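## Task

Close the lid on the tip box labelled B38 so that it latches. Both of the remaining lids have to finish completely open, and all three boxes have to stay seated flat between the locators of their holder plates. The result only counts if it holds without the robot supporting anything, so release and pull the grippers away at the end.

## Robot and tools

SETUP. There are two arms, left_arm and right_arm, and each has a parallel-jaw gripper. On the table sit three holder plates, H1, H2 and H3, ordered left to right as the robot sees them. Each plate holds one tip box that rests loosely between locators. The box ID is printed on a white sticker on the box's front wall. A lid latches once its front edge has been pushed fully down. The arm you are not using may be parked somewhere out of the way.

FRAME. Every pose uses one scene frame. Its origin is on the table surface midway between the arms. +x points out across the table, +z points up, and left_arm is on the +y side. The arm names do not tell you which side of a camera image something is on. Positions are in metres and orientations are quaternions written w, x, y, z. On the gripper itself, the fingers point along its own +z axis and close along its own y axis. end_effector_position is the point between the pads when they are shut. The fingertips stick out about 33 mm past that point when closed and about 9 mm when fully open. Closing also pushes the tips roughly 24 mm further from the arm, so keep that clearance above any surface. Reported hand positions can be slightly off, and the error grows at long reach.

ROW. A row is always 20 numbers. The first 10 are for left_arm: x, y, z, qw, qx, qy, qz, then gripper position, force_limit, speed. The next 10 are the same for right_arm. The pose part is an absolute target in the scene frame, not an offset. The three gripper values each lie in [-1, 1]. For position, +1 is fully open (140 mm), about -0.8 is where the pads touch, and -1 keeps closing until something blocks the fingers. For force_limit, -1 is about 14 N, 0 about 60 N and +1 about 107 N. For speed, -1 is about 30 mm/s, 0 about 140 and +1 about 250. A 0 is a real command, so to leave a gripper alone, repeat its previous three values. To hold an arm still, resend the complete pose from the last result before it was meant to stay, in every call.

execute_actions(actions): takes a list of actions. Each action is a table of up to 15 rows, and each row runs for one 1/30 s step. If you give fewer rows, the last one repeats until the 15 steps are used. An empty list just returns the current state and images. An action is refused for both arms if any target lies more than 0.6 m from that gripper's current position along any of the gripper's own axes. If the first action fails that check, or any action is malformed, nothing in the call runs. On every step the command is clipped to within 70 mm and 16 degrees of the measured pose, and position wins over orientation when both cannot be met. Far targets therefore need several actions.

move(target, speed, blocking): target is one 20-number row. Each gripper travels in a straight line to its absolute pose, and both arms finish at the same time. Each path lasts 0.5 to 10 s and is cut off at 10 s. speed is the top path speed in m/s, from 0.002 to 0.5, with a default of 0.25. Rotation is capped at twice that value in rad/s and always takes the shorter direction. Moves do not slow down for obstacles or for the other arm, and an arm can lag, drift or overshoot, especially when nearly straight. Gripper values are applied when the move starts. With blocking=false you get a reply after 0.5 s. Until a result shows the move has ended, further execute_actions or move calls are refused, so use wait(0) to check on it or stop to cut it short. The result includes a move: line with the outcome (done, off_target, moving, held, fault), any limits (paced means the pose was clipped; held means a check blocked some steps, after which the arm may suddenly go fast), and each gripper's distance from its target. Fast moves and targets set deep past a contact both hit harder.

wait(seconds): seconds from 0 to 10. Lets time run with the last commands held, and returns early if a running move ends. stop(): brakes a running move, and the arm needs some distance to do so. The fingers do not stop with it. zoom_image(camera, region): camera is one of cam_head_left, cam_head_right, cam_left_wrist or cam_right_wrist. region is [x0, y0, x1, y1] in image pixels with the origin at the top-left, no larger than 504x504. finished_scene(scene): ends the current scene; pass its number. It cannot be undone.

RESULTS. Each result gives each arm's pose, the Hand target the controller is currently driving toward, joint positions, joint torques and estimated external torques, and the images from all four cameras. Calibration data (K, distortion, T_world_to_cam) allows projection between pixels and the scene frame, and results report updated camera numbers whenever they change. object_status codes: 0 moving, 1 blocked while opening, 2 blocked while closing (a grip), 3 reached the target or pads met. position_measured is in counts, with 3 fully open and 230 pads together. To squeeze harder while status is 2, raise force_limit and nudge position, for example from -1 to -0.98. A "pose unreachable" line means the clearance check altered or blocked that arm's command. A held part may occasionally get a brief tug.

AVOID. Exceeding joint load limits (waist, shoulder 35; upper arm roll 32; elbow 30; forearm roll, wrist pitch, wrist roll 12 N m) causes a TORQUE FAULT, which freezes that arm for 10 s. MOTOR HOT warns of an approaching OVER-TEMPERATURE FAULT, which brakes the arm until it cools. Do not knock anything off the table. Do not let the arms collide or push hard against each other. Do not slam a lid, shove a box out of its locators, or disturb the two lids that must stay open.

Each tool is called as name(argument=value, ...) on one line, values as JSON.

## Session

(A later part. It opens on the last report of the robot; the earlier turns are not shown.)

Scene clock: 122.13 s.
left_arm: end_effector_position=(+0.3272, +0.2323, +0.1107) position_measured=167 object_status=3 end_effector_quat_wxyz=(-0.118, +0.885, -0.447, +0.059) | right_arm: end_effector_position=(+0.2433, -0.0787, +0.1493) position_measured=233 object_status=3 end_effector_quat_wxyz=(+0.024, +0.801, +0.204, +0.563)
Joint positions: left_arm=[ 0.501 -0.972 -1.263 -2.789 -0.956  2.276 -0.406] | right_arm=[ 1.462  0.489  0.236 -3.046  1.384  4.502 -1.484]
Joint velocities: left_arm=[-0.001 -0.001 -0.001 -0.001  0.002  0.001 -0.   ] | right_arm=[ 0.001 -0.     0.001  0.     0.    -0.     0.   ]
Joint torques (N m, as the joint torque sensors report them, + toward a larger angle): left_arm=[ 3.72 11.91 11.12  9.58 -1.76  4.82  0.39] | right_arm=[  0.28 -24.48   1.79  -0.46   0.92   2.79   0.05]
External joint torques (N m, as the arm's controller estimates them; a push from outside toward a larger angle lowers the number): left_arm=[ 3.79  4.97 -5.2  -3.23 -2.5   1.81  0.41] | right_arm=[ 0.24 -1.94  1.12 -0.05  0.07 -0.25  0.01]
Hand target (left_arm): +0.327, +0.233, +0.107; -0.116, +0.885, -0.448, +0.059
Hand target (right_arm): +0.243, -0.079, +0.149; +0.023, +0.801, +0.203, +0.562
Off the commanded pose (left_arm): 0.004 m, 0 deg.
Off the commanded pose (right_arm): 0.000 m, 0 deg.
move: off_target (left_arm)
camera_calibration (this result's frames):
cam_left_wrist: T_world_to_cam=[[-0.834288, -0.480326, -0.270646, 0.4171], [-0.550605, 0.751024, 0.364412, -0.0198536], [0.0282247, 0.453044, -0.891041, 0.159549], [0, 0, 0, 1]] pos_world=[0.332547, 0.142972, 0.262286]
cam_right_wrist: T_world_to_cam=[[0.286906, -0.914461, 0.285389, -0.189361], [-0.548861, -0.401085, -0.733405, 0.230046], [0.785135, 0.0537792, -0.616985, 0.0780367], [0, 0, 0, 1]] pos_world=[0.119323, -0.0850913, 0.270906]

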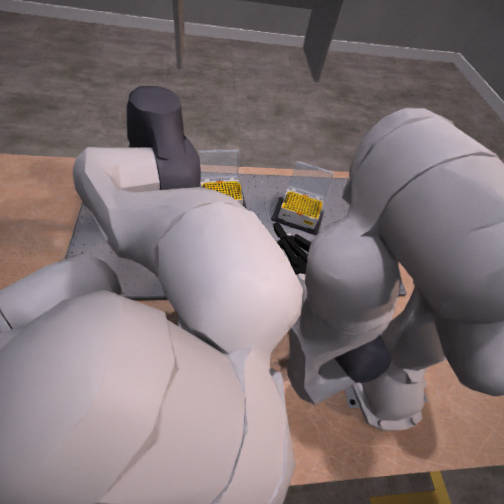

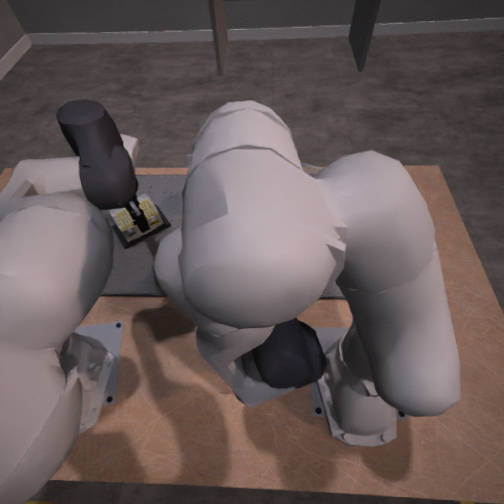

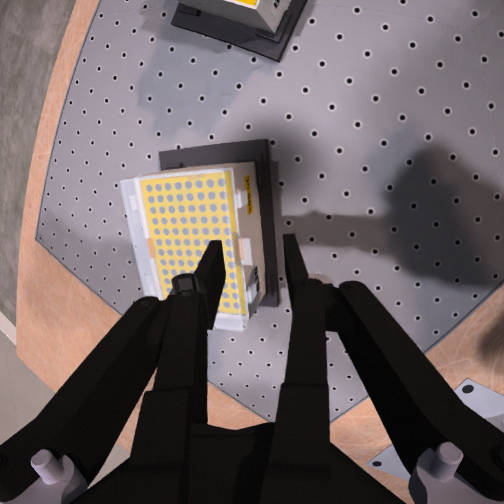

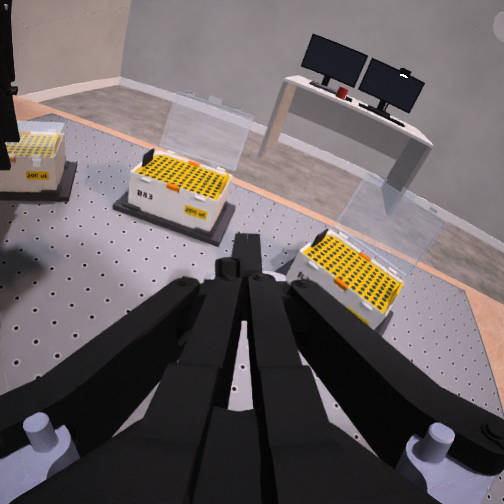

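move(target=[0.32, 0.235, 0.24, -0.1164, 0.8845, -0.4478, 0.0589, -0.3, -0.5, 1, 0.2432, -0.0788, 0.149, 0.023, 0.801, 0.203, 0.562, -1, 0, 1], speed=0.2)

Scene clock: 124.23 s.
left_arm: end_effector_position=(+0.3225, +0.2393, +0.2406) position_measured=167 object_status=3 end_effector_quat_wxyz=(-0.120, +0.884, -0.447, +0.059) | right_arm: end_effector_position=(+0.2433, -0.0787, +0.1493) position_measured=233 object_status=3 end_effector_quat_wxyz=(+0.024, +0.801, +0.204, +0.563)
Joint positions: left_arm=[ 0.445 -1.104 -0.903 -2.649 -0.67   1.949 -0.436] | right_arm=[ 1.462  0.489  0.236 -3.046  1.384  4.502 -1.484]
Joint velocities: left_arm=[-0.001 -0.004 -0.     0.001 -0.001 -0.012 -0.001] | right_arm=[ 0.    -0.001 -0.    -0.     0.     0.     0.   ]
Joint torques (N m, as the joint torque sensors report them, + toward a larger angle): left_arm=[ 0.12  5.15 15.87 17.8   1.52  2.44 -0.22] | right_arm=[  0.57 -24.93   1.85  -0.96   0.94   2.91   0.01]
External joint torques (N m, as the arm's controller estimates them; a push from outside toward a larger angle lowers the number): left_arm=[ 0.06 -1.9  -0.32  0.24  0.57 -0.57 -0.2 ] | right_arm=[ 0.59 -2.43  1.24 -0.5   0.07 -0.13 -0.02]
Hand target (left_arm): +0.322, +0.239, +0.241; -0.120, +0.886, -0.445, +0.058
Hand target (right_arm): +0.243, -0.079, +0.149; +0.023, +0.801, +0.203, +0.562
Off the commanded pose (left_arm): 0.005 m, 0 deg.
Off the commanded pose (right_arm): 0.000 m, 0 deg.
move: off_target (left_arm)
camera_calibration (this result's frames):
cam_left_wrist: T_world_to_cam=[[-0.834115, -0.47886, -0.273764, 0.452064], [-0.550801, 0.749656, 0.366926, -0.0752367], [0.0295224, 0.456848, -0.889055, 0.270489], [0, 0, 0, 1]] pos_world=[0.327647, 0.149305, 0.391845]
cam_right_wrist: T_world_to_cam=[[0.286906, -0.914461, 0.285389, -0.189361], [-0.548861, -0.401085, -0.733405, 0.230046], [0.785135, 0.0537792, -0.616985, 0.0780367], [0, 0, 0, 1]] pos_world=[0.119323, -0.0850913, 0.270906]

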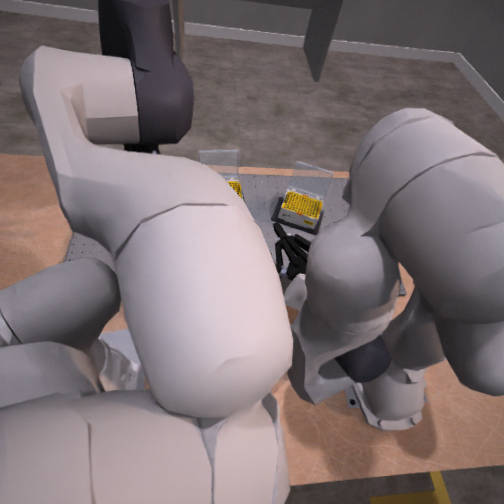

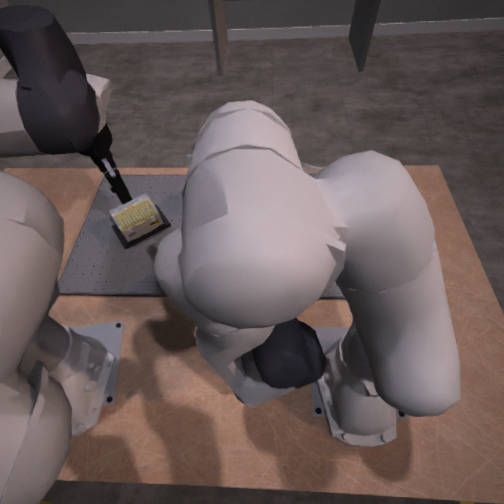

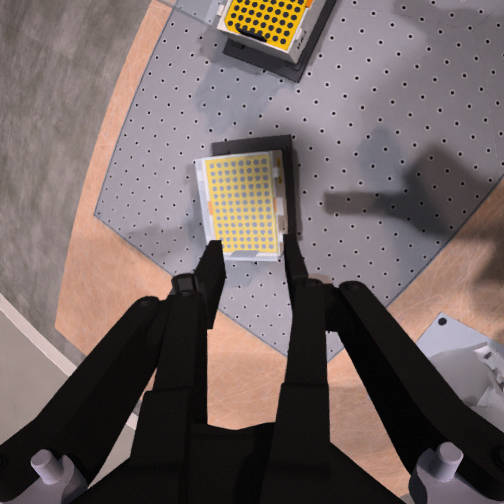

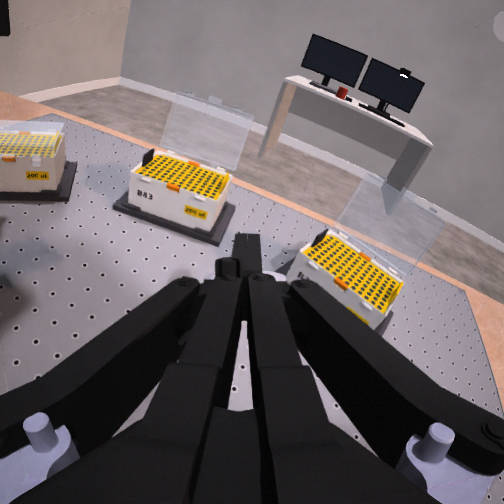

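zoom_image(camera="cam_right_wrist", region=[0, 110, 80, 200])

zoom_image(camera="cam_head_right", region=[95, 180, 185, 255])

Region (0, 110, 80, 200) of cam_right_wrist's 504x504 image, scaled by 5.600, with more detail than that image has.

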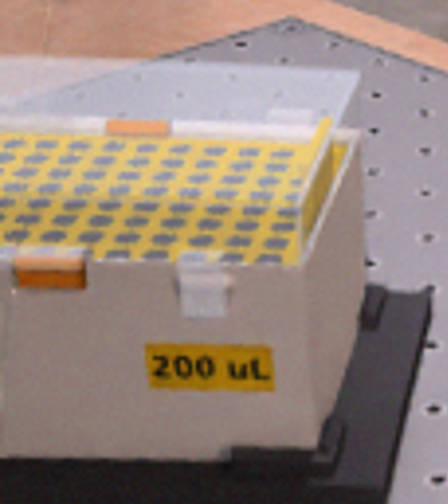

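Region (95, 180, 185, 255) of cam_head_right's 504x504 image, scaled by 5.600, with more detail than that image has.

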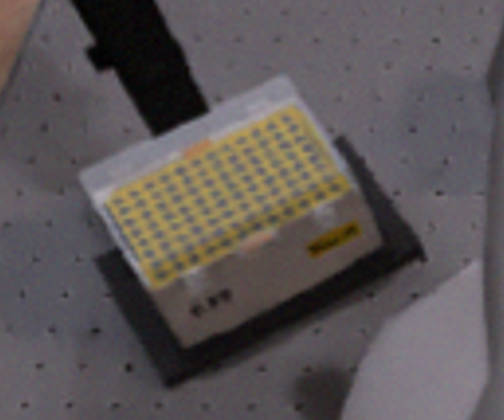

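finished_scene(scene=1)

The scene is finished: the task was done.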